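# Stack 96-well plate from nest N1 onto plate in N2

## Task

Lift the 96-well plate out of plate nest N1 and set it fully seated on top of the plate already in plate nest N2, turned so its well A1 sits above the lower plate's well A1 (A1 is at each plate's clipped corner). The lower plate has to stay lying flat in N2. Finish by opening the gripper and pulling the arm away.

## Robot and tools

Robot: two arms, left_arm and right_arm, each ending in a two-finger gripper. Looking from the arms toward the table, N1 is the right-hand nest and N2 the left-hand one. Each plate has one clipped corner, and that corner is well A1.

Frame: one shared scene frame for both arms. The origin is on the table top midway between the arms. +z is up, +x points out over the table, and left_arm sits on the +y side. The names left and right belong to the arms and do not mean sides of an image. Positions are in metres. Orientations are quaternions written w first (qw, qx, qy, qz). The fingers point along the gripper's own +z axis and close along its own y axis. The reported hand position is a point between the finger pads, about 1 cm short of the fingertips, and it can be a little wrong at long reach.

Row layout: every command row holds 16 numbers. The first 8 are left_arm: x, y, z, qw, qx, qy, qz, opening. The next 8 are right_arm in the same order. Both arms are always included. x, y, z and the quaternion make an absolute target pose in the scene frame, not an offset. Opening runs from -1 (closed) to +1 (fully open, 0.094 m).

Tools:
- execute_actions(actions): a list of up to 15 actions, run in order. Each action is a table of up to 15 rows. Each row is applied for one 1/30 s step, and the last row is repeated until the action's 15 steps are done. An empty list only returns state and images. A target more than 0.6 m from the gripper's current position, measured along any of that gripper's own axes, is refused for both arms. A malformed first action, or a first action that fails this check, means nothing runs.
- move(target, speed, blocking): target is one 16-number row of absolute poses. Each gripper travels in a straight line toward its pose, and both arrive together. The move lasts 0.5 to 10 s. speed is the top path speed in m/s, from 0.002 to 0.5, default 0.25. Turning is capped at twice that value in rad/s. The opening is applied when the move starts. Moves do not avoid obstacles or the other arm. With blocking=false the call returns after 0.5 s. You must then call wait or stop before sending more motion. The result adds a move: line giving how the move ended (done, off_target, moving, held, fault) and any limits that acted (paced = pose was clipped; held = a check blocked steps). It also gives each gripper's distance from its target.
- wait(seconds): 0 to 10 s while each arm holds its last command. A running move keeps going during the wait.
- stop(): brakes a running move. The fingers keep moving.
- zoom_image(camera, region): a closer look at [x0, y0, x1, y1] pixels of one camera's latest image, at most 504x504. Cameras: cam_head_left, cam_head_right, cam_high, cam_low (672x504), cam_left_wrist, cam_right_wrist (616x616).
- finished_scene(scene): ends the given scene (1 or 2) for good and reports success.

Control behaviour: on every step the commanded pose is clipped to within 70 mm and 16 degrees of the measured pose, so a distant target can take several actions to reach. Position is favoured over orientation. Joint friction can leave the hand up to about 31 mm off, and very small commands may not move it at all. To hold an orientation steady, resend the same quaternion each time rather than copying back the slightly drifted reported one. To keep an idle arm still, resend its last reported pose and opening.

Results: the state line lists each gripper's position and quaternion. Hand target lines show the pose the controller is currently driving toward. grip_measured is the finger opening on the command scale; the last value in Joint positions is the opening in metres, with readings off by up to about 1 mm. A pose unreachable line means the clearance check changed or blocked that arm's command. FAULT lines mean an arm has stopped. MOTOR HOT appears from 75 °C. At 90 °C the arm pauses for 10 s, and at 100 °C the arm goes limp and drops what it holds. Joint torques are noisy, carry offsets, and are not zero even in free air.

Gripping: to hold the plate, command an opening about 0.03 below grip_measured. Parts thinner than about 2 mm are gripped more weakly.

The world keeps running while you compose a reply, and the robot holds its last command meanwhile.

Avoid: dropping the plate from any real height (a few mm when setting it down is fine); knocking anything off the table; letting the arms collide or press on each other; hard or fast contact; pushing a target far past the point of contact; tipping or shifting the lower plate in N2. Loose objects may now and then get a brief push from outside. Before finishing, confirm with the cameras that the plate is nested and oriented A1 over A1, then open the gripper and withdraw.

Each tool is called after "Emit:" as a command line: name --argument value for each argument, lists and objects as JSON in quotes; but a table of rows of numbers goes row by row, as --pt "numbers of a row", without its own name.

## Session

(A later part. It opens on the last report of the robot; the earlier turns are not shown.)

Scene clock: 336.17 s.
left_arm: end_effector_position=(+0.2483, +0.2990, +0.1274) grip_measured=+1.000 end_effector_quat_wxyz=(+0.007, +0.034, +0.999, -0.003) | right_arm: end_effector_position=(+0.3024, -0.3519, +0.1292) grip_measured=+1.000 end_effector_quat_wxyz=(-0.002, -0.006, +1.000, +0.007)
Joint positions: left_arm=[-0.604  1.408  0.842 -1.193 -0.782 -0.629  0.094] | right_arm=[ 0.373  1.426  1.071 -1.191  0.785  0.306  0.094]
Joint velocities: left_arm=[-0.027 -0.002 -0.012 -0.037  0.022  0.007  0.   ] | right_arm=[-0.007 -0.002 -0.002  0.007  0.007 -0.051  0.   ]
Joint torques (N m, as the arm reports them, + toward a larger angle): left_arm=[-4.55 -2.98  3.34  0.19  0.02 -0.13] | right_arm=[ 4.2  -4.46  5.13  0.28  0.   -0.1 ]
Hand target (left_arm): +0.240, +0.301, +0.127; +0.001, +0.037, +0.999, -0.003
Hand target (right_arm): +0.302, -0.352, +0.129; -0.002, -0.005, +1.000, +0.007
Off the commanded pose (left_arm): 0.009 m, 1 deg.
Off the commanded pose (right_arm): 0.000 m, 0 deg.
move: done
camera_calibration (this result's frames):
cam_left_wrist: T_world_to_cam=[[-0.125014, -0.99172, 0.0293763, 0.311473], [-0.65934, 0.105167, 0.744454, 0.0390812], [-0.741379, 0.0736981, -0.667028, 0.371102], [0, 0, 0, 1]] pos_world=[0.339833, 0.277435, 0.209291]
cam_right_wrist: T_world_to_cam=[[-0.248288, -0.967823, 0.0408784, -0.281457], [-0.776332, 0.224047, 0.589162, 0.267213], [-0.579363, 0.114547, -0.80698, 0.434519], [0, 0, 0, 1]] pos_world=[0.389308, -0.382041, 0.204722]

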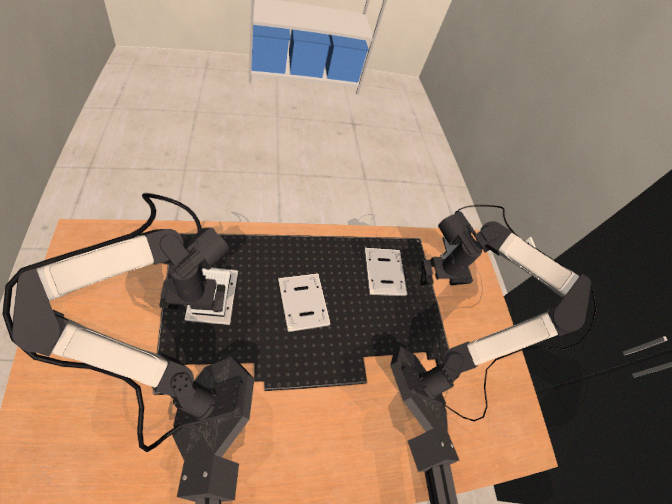

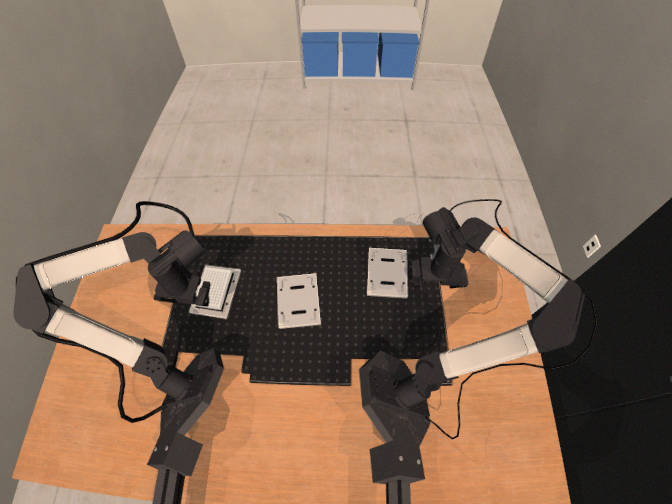

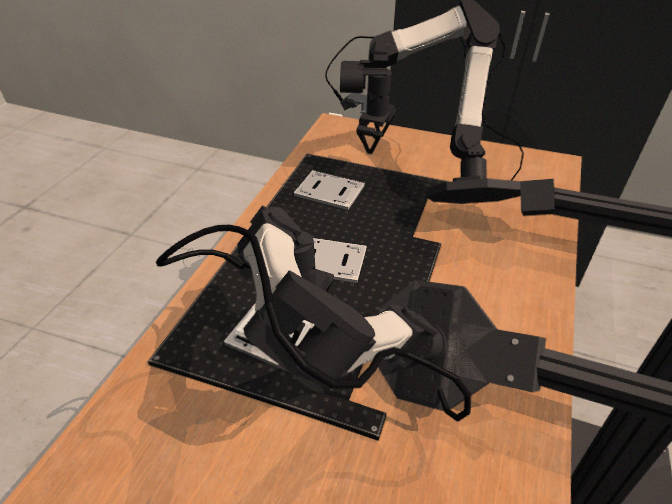

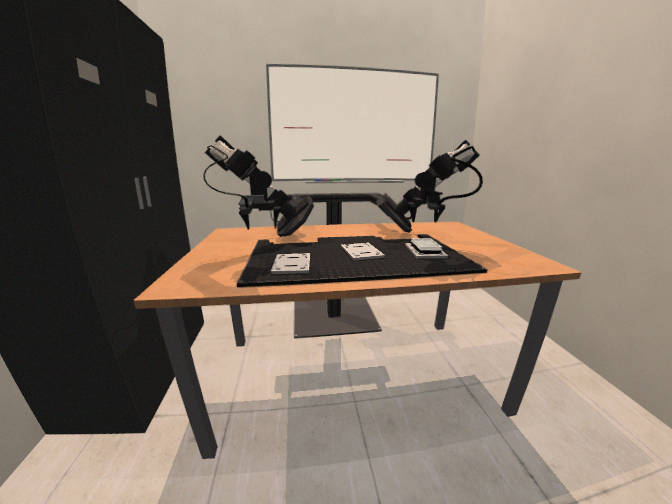

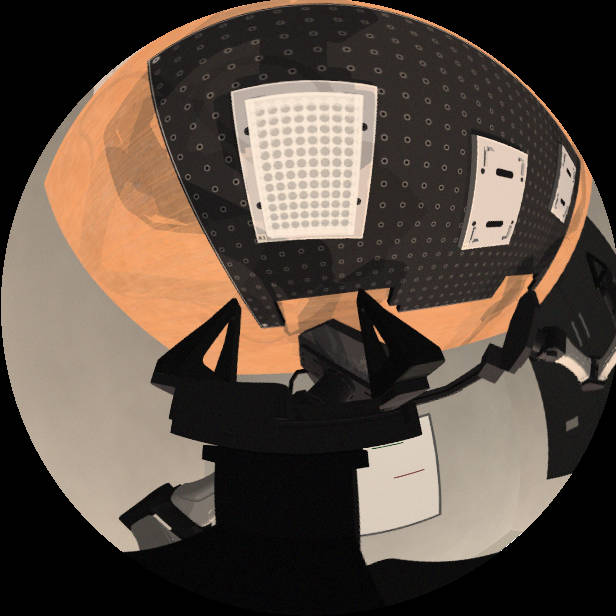

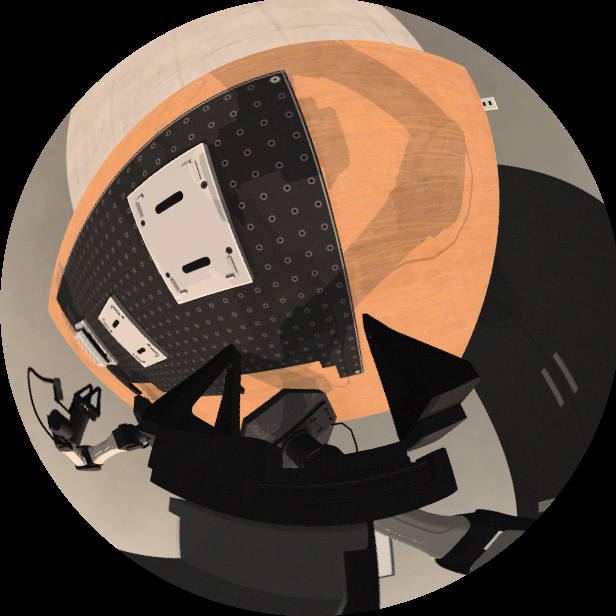

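Emit:
move --target '[0.22,0.46,0.09,0,0.037,0.999,0,1,0.3024,-0.3519,0.1292,-0.002,-0.005,1,0.007,1]'

Emit:
zoom_image --camera "cam_left_wrist" --region '[380,60,600,280]'

Emit:
zoom_image --camera "cam_head_right" --region '[180,255,250,325]'

Emit:
zoom_image --camera "cam_right_wrist" --region '[60,305,130,375]'

Scene clock: 344.90 s.
left_arm: end_effector_position=(+0.2188, +0.4631, +0.0897) grip_measured=+1.000 end_effector_quat_wxyz=(-0.016, +0.043, +0.999, +0.012) | right_arm: end_effector_position=(+0.3024, -0.3519, +0.1292) grip_measured=+1.000 end_effector_quat_wxyz=(-0.002, -0.006, +1.000, +0.007)
Joint positions: left_arm=[ 0.218  0.887  0.8   -0.971 -0.66   0.444  0.094] | right_arm=[ 0.373  1.426  1.071 -1.191  0.785  0.306  0.094]
Joint velocities: left_arm=[-0.017 -0.022 -0.007  0.007 -0.037  0.022  0.   ] | right_arm=[ 0.012 -0.007  0.002  0.022 -0.007 -0.022  0.   ]
Joint torques (N m, as the arm reports them, + toward a larger angle): left_arm=[-0.39 -4.61  4.13  0.58  0.12  0.03] | right_arm=[ 4.19 -4.46  5.14  0.28 -0.01 -0.1 ]
Hand target (left_arm): +0.219, +0.463, +0.090; -0.006, +0.039, +0.999, +0.011
Hand target (right_arm): +0.302, -0.352, +0.129; -0.002, -0.005, +1.000, +0.007
Off the commanded pose (left_arm): 0.003 m, 2 deg.
Off the commanded pose (right_arm): 0.000 m, 0 deg.
move: done
camera_calibration (this result's frames):
cam_left_wrist: T_world_to_cam=[[-0.14096, -0.990006, 0.0042147, 0.476583], [-0.623508, 0.0920821, 0.776375, 0.0256994], [-0.769005, 0.10681, -0.630257, 0.299387], [0, 0, 0, 1]] pos_world=[0.313433, 0.437477, 0.16673]
cam_right_wrist: T_world_to_cam=[[-0.248288, -0.967823, 0.0408784, -0.281457], [-0.776332, 0.224047, 0.589162, 0.267213], [-0.579363, 0.114547, -0.80698, 0.434519], [0, 0, 0, 1]] pos_world=[0.389308, -0.382041, 0.204722]

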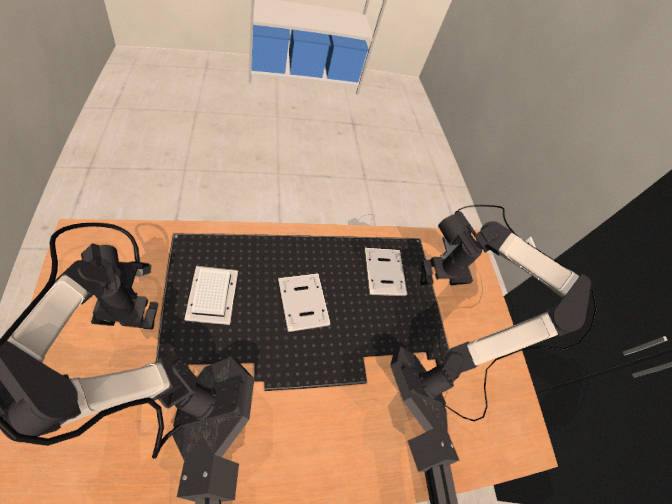

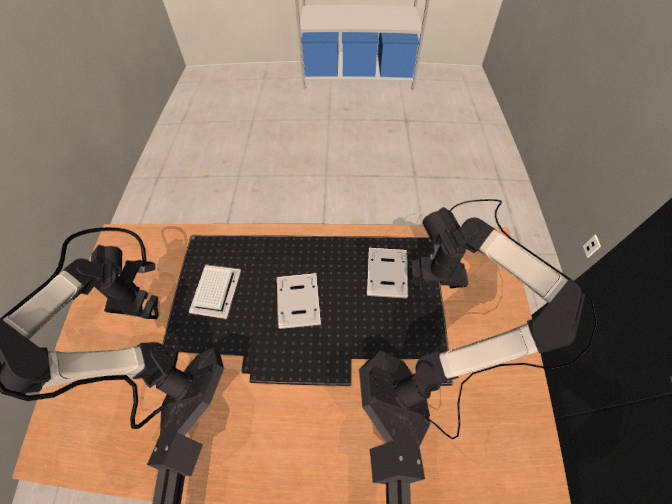

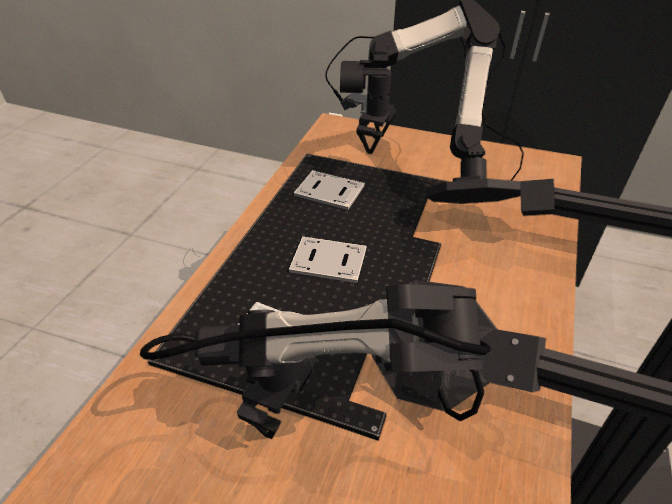

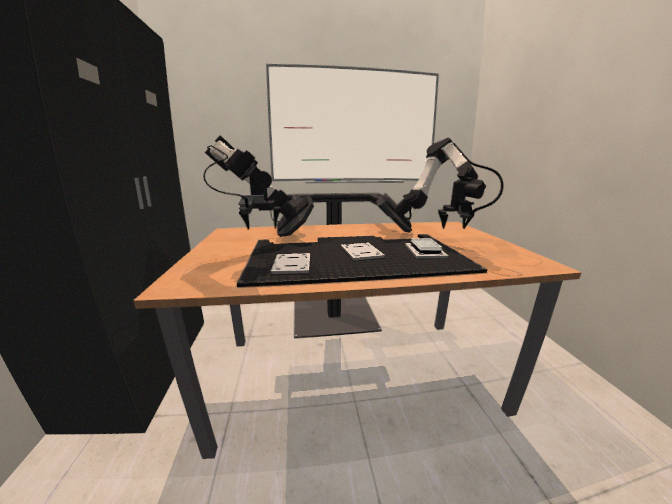

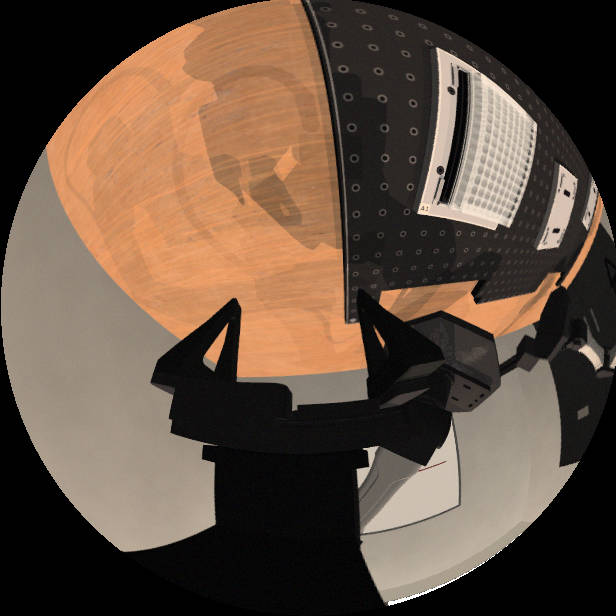

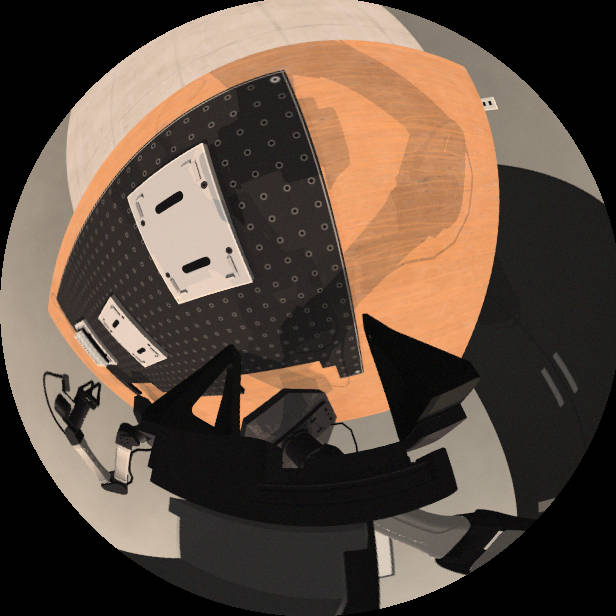

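Region (380, 60, 600, 280) of cam_left_wrist's 616x616 image, scaled by 2.291, with more detail than that image has.

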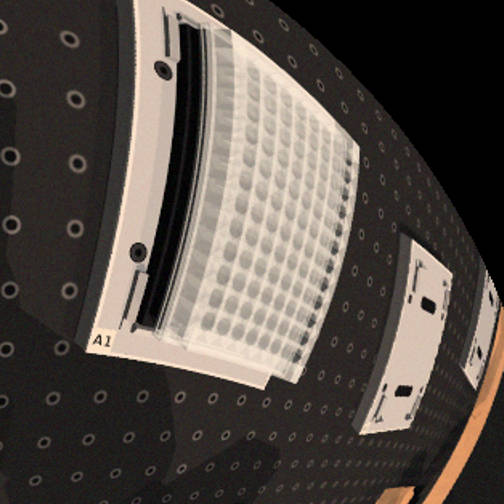

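Region (180, 255, 250, 325) of cam_head_right's 672x504 image, scaled by 7.200, with more detail than that image has.

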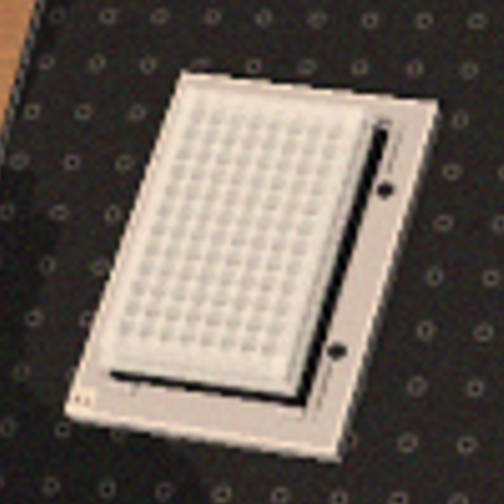

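Region (60, 305, 130, 375) of cam_right_wrist's 616x616 image, scaled by 7.200, with more detail than that image has.

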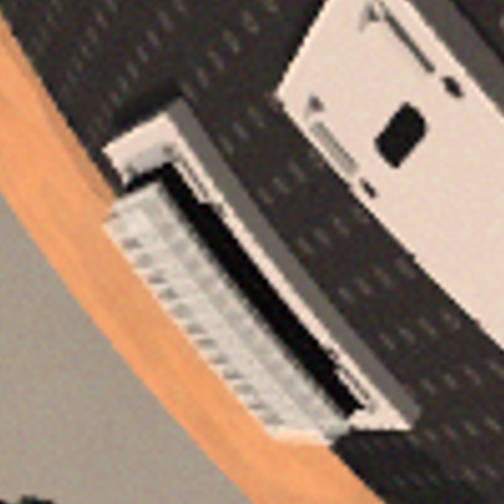

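Emit:
move --target '[0.225,0.286,0.085,0,0.037,0.999,0,0.1,0.3024,-0.3519,0.1292,-0.002,-0.005,1,0.007,1]'

Emit:
move --target '[0.235,0.286,0.05,0,0.037,0.999,0,0.1,0.3024,-0.3519,0.1292,-0.002,-0.005,1,0.007,1]' --speed 0.08

Emit:
move --target '[0.258,0.285,0.052,0,0.037,0.999,0,0.1,0.3024,-0.3519,0.1292,-0.002,-0.005,1,0.007,1]' --speed 0.03

Scene clock: 352.00 s.
left_arm: end_effector_position=(+0.2234, +0.2862, +0.0861) grip_measured=+0.102 end_effector_quat_wxyz=(+0.001, +0.039, +0.999, -0.014) | right_arm: end_effector_position=(+0.3024, -0.3519, +0.1292) grip_measured=+1.000 end_effector_quat_wxyz=(-0.002, -0.006, +1.000, +0.007)
Joint positions: left_arm=[-0.53   1.377  0.642 -0.949 -0.769 -0.517  0.052] | right_arm=[ 0.373  1.426  1.071 -1.191  0.785  0.306  0.094]
Joint velocities: left_arm=[ 0.002 -0.002 -0.012 -0.007 -0.081 -0.037 -0.001] | right_arm=[-0.017  0.002  0.002 -0.022 -0.007  0.022  0.   ]
Joint torques (N m, as the arm reports them, + toward a larger angle): left_arm=[-4.16 -0.32  4.74  0.61 -0.17 -0.16] | right_arm=[ 4.19 -4.46  5.14  0.28  0.   -0.1 ]
Hand target (left_arm): +0.227, +0.283, +0.085; +0.006, +0.035, +0.999, -0.010
Hand target (right_arm): +0.302, -0.352, +0.129; -0.002, -0.005, +1.000, +0.007
Off the commanded pose (left_arm): 0.002 m, 2 deg.
Off the commanded pose (right_arm): 0.000 m, 0 deg.
move: done
camera_calibration (this result's frames):
cam_left_wrist: T_world_to_cam=[[-0.133369, -0.98973, 0.0514535, 0.296282], [-0.648509, 0.126412, 0.750637, 0.0456999], [-0.749432, 0.0667433, -0.658708, 0.329063], [0, 0, 0, 1]] pos_world=[0.315762, 0.265499, 0.167208]
cam_right_wrist: T_world_to_cam=[[-0.248288, -0.967823, 0.0408784, -0.281457], [-0.776332, 0.224047, 0.589162, 0.267213], [-0.579363, 0.114547, -0.80698, 0.434519], [0, 0, 0, 1]] pos_world=[0.389308, -0.382041, 0.204722]

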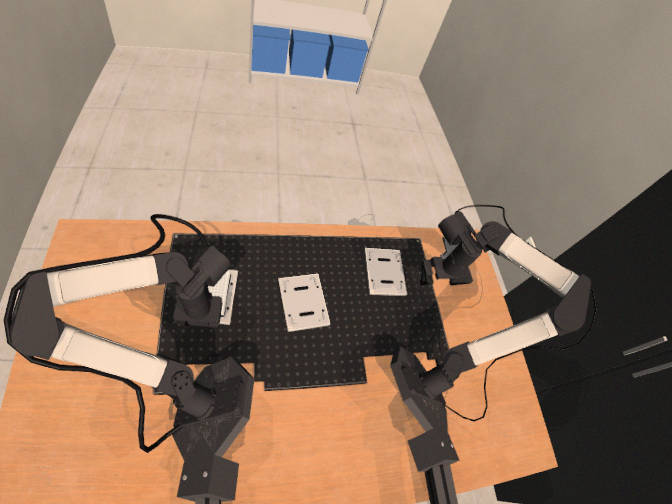

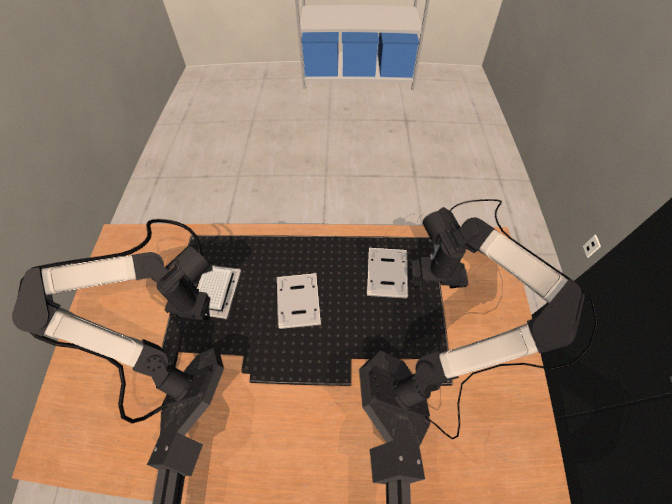

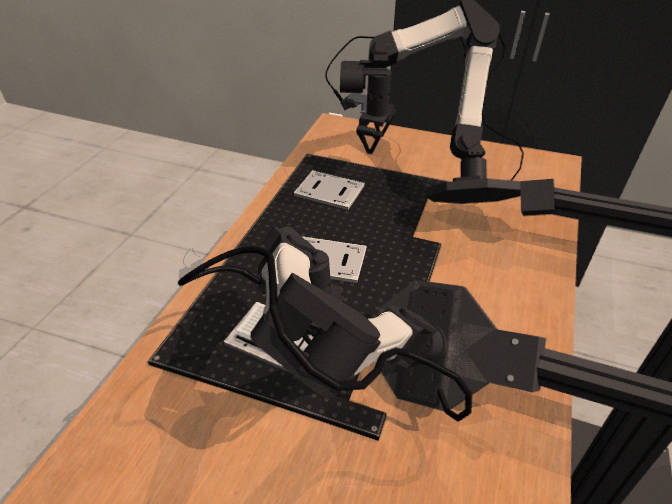

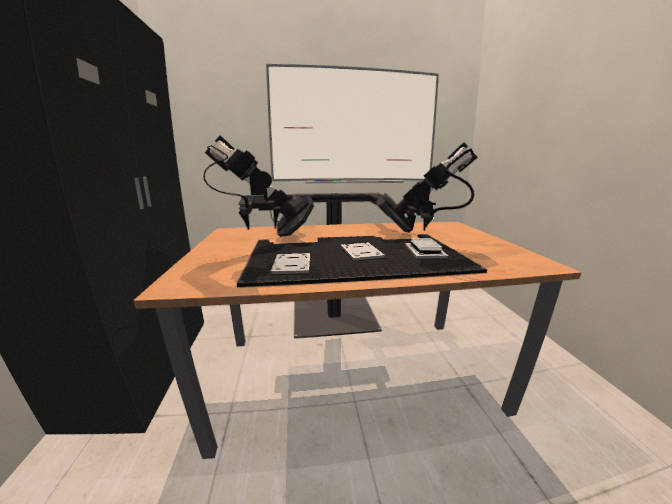

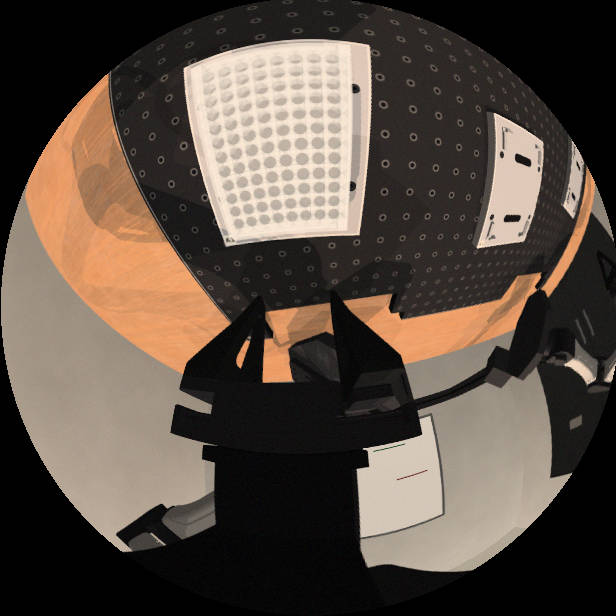

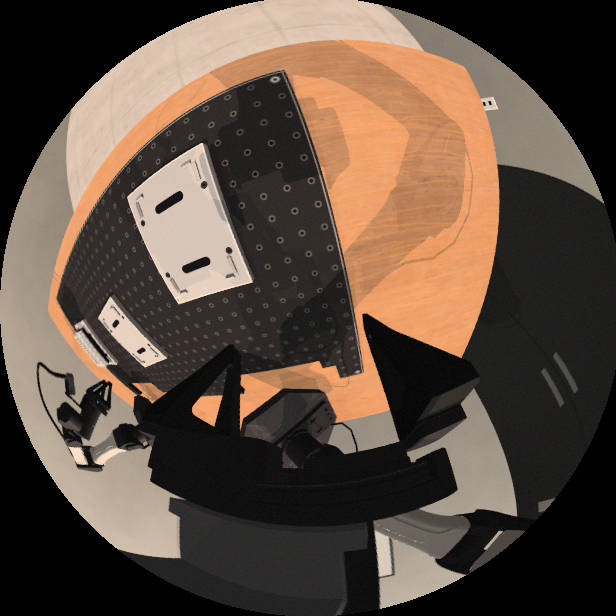

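Scene clock: 353.07 s.
left_arm: end_effector_position=(+0.2421, +0.2868, +0.0576) grip_measured=+0.102 end_effector_quat_wxyz=(+0.006, +0.027, +1.000, -0.006) | right_arm: end_effector_position=(+0.3024, -0.3519, +0.1292) grip_measured=+1.000 end_effector_quat_wxyz=(-0.002, -0.006, +1.000, +0.007)
Joint positions: left_arm=[-0.399  1.435  0.616 -0.729 -0.793 -0.352  0.052] | right_arm=[ 0.373  1.426  1.071 -1.191  0.785  0.306  0.094]
Joint velocities: left_arm=[ 0.002  0.002 -0.012  0.037 -0.037 -0.051 -0.   ] | right_arm=[-0.002  0.002 -0.002  0.007  0.037 -0.022  0.   ]
Joint torques (N m, as the arm reports them, + toward a larger angle): left_arm=[-3.14 -1.33  2.18  0.64 -0.15  0.08] | right_arm=[ 4.19 -4.44  5.14  0.28  0.   -0.09]
Hand target (left_arm): +0.235, +0.287, +0.051; -0.001, +0.037, +0.999, +0.002
Hand target (right_arm): +0.302, -0.352, +0.129; -0.002, -0.005, +1.000, +0.007
Off the commanded pose (left_arm): 0.010 m, 2 deg.
Off the commanded pose (right_arm): 0.000 m, 0 deg.
move: done
camera_calibration (this result's frames):
cam_left_wrist: T_world_to_cam=[[-0.109627, -0.993306, 0.0363917, 0.296894], [-0.659745, 0.1001, 0.744793, 0.0897397], [-0.74345, 0.0576406, -0.666302, 0.325846], [0, 0, 0, 1]] pos_world=[0.334003, 0.267141, 0.13947]
cam_right_wrist: T_world_to_cam=[[-0.248288, -0.967823, 0.0408784, -0.281457], [-0.776332, 0.224047, 0.589162, 0.267213], [-0.579363, 0.114547, -0.80698, 0.434519], [0, 0, 0, 1]] pos_world=[0.389308, -0.382041, 0.204722]

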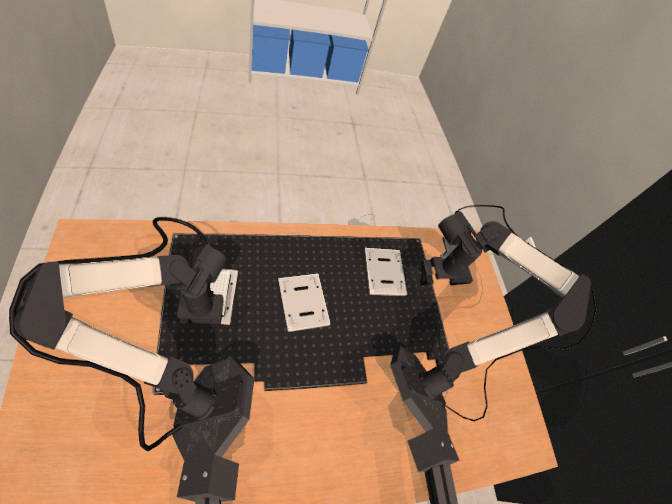

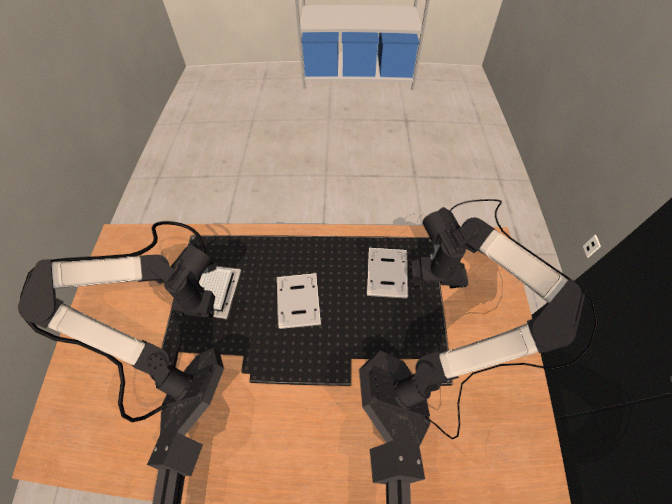

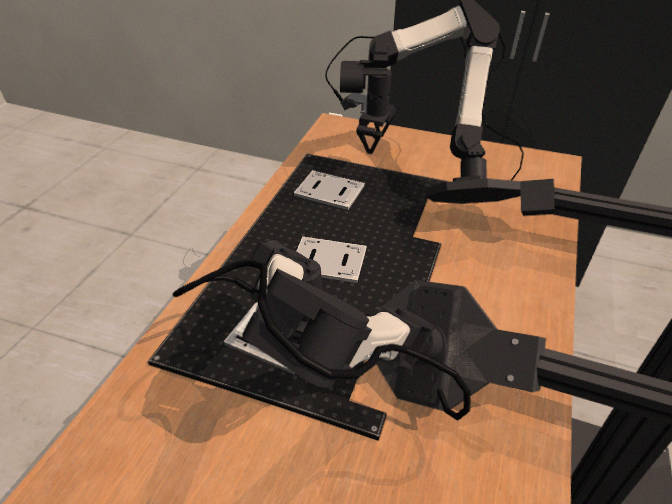

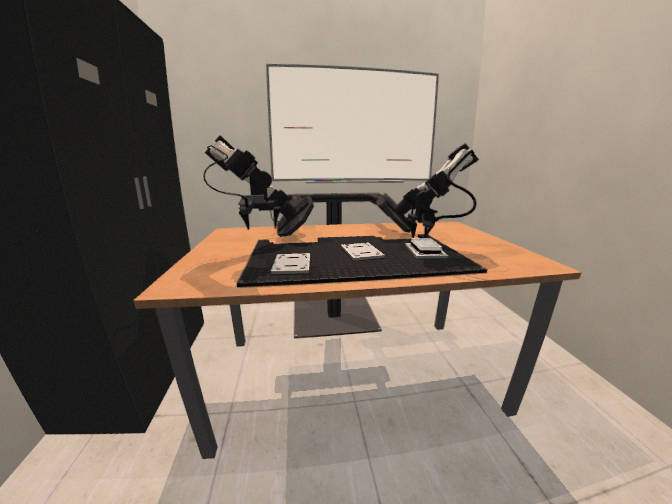

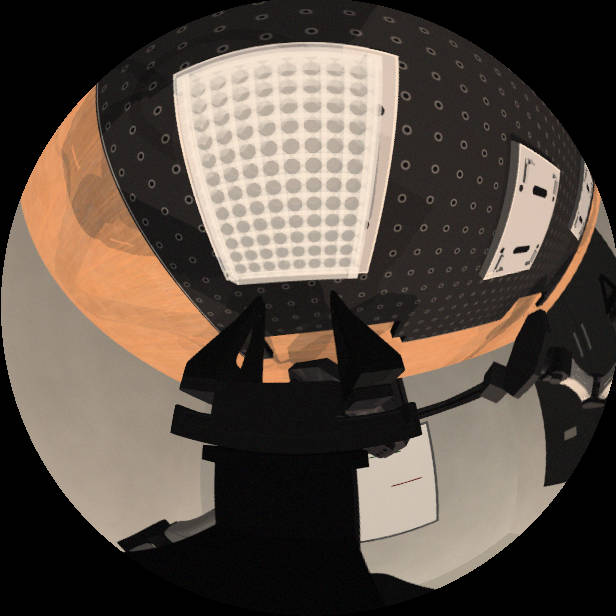

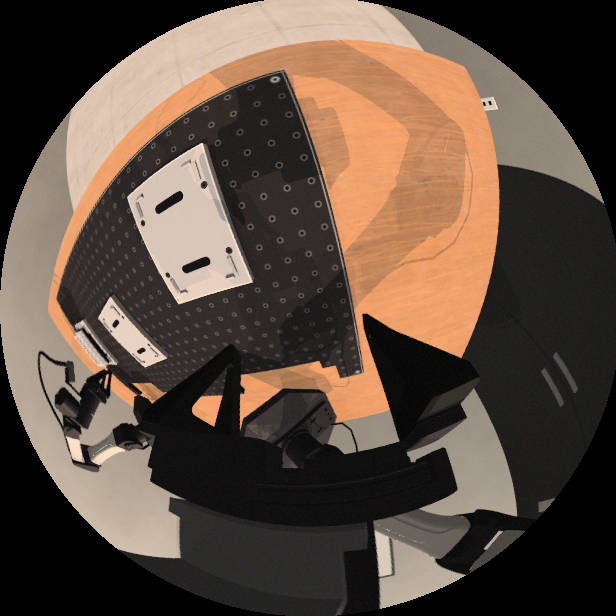

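Scene clock: 353.87 s.
left_arm: end_effector_position=(+0.2490, +0.2856, +0.0533) grip_measured=+0.102 end_effector_quat_wxyz=(-0.005, +0.040, +0.999, -0.002) | right_arm: end_effector_position=(+0.3024, -0.3519, +0.1292) grip_measured=+1.000 end_effector_quat_wxyz=(-0.002, -0.006, +1.000, +0.007)
Joint positions: left_arm=[-0.378  1.489  0.654 -0.727 -0.793 -0.32   0.052] | right_arm=[ 0.373  1.426  1.071 -1.191  0.785  0.306  0.094]
Joint velocities: left_arm=[-0.007 -0.007  0.032 -0.037 -0.051  0.007 -0.001] | right_arm=[ 0.002 -0.022 -0.007  0.066 -0.037  0.007  0.   ]
Joint torques (N m, as the arm reports them, + toward a larger angle): left_arm=[-3.44 -1.45  5.52  0.56 -0.13  0.05] | right_arm=[ 4.18 -4.44  5.16  0.28  0.   -0.09]
Hand target (left_arm): +0.258, +0.285, +0.053; -0.000, +0.037, +0.999, +0.000
Hand target (right_arm): +0.302, -0.352, +0.129; -0.002, -0.005, +1.000, +0.007
Off the commanded pose (left_arm): 0.009 m, 1 deg.
Off the commanded pose (right_arm): 0.000 m, 0 deg.
move: done
camera_calibration (this result's frames):
cam_left_wrist: T_world_to_cam=[[-0.135966, -0.990277, 0.0293992, 0.302702], [-0.640494, 0.110502, 0.759971, 0.0890345], [-0.755831, 0.0845001, -0.649291, 0.322749], [0, 0, 0, 1]] pos_world=[0.342127, 0.262648, 0.132995]
cam_right_wrist: T_world_to_cam=[[-0.248288, -0.967823, 0.0408784, -0.281457], [-0.776332, 0.224047, 0.589162, 0.267213], [-0.579363, 0.114547, -0.80698, 0.434519], [0, 0, 0, 1]] pos_world=[0.389308, -0.382041, 0.204722]

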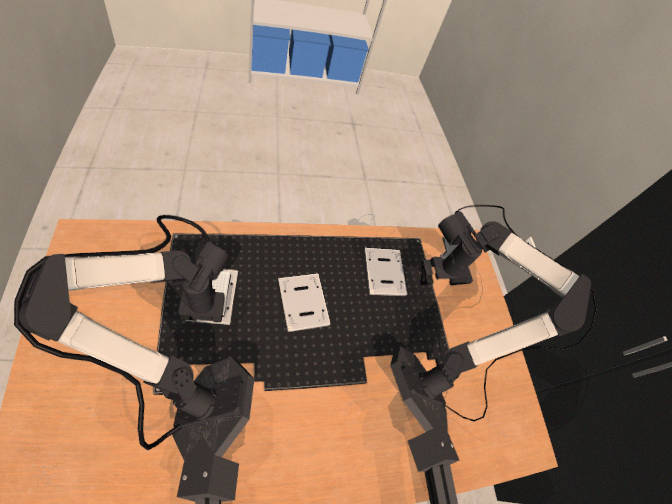

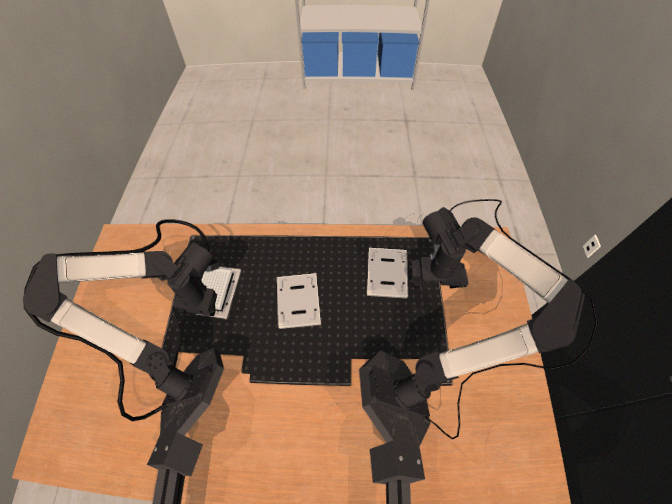

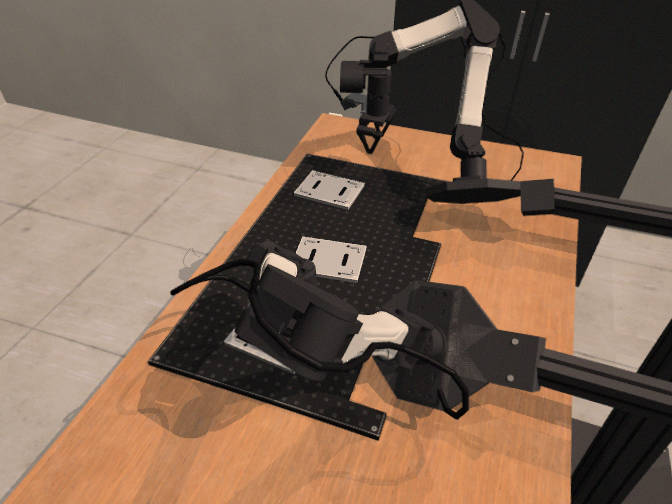

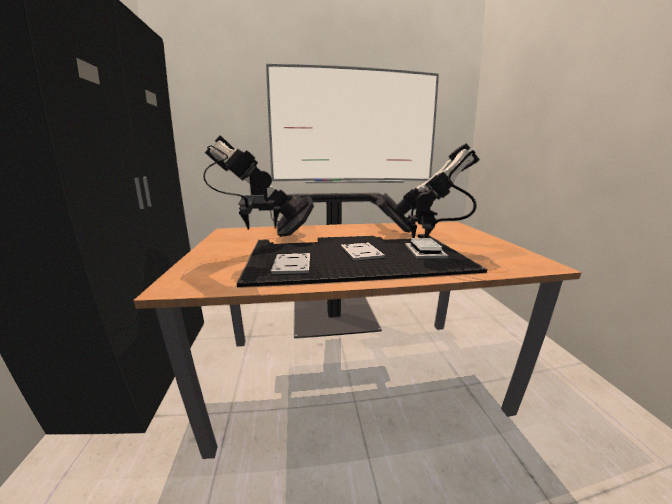

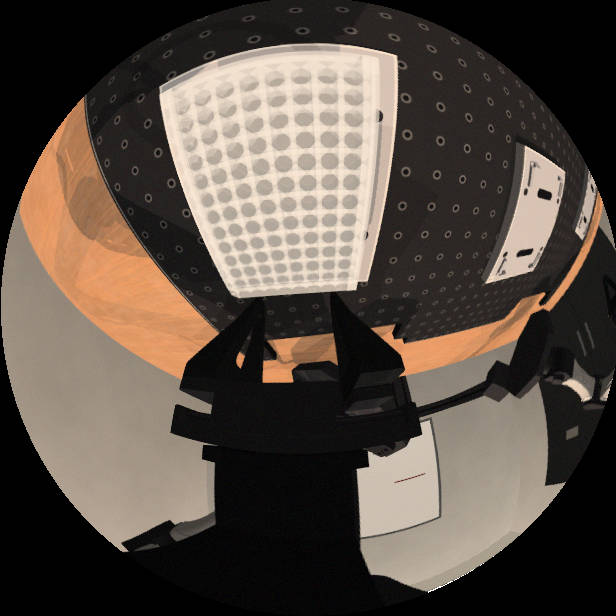

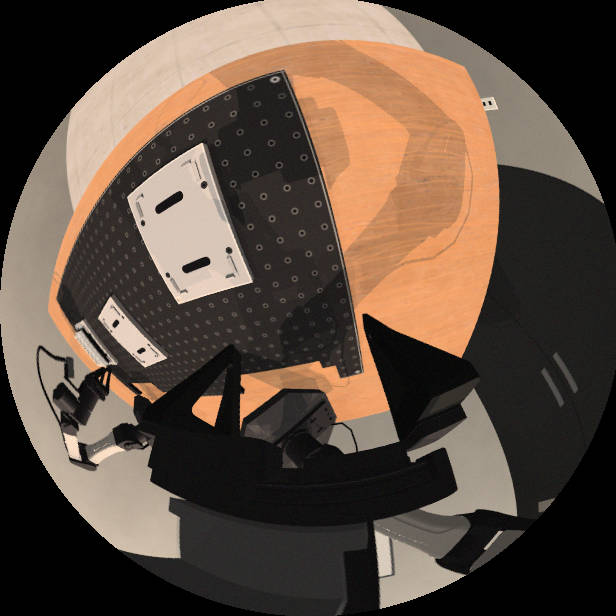

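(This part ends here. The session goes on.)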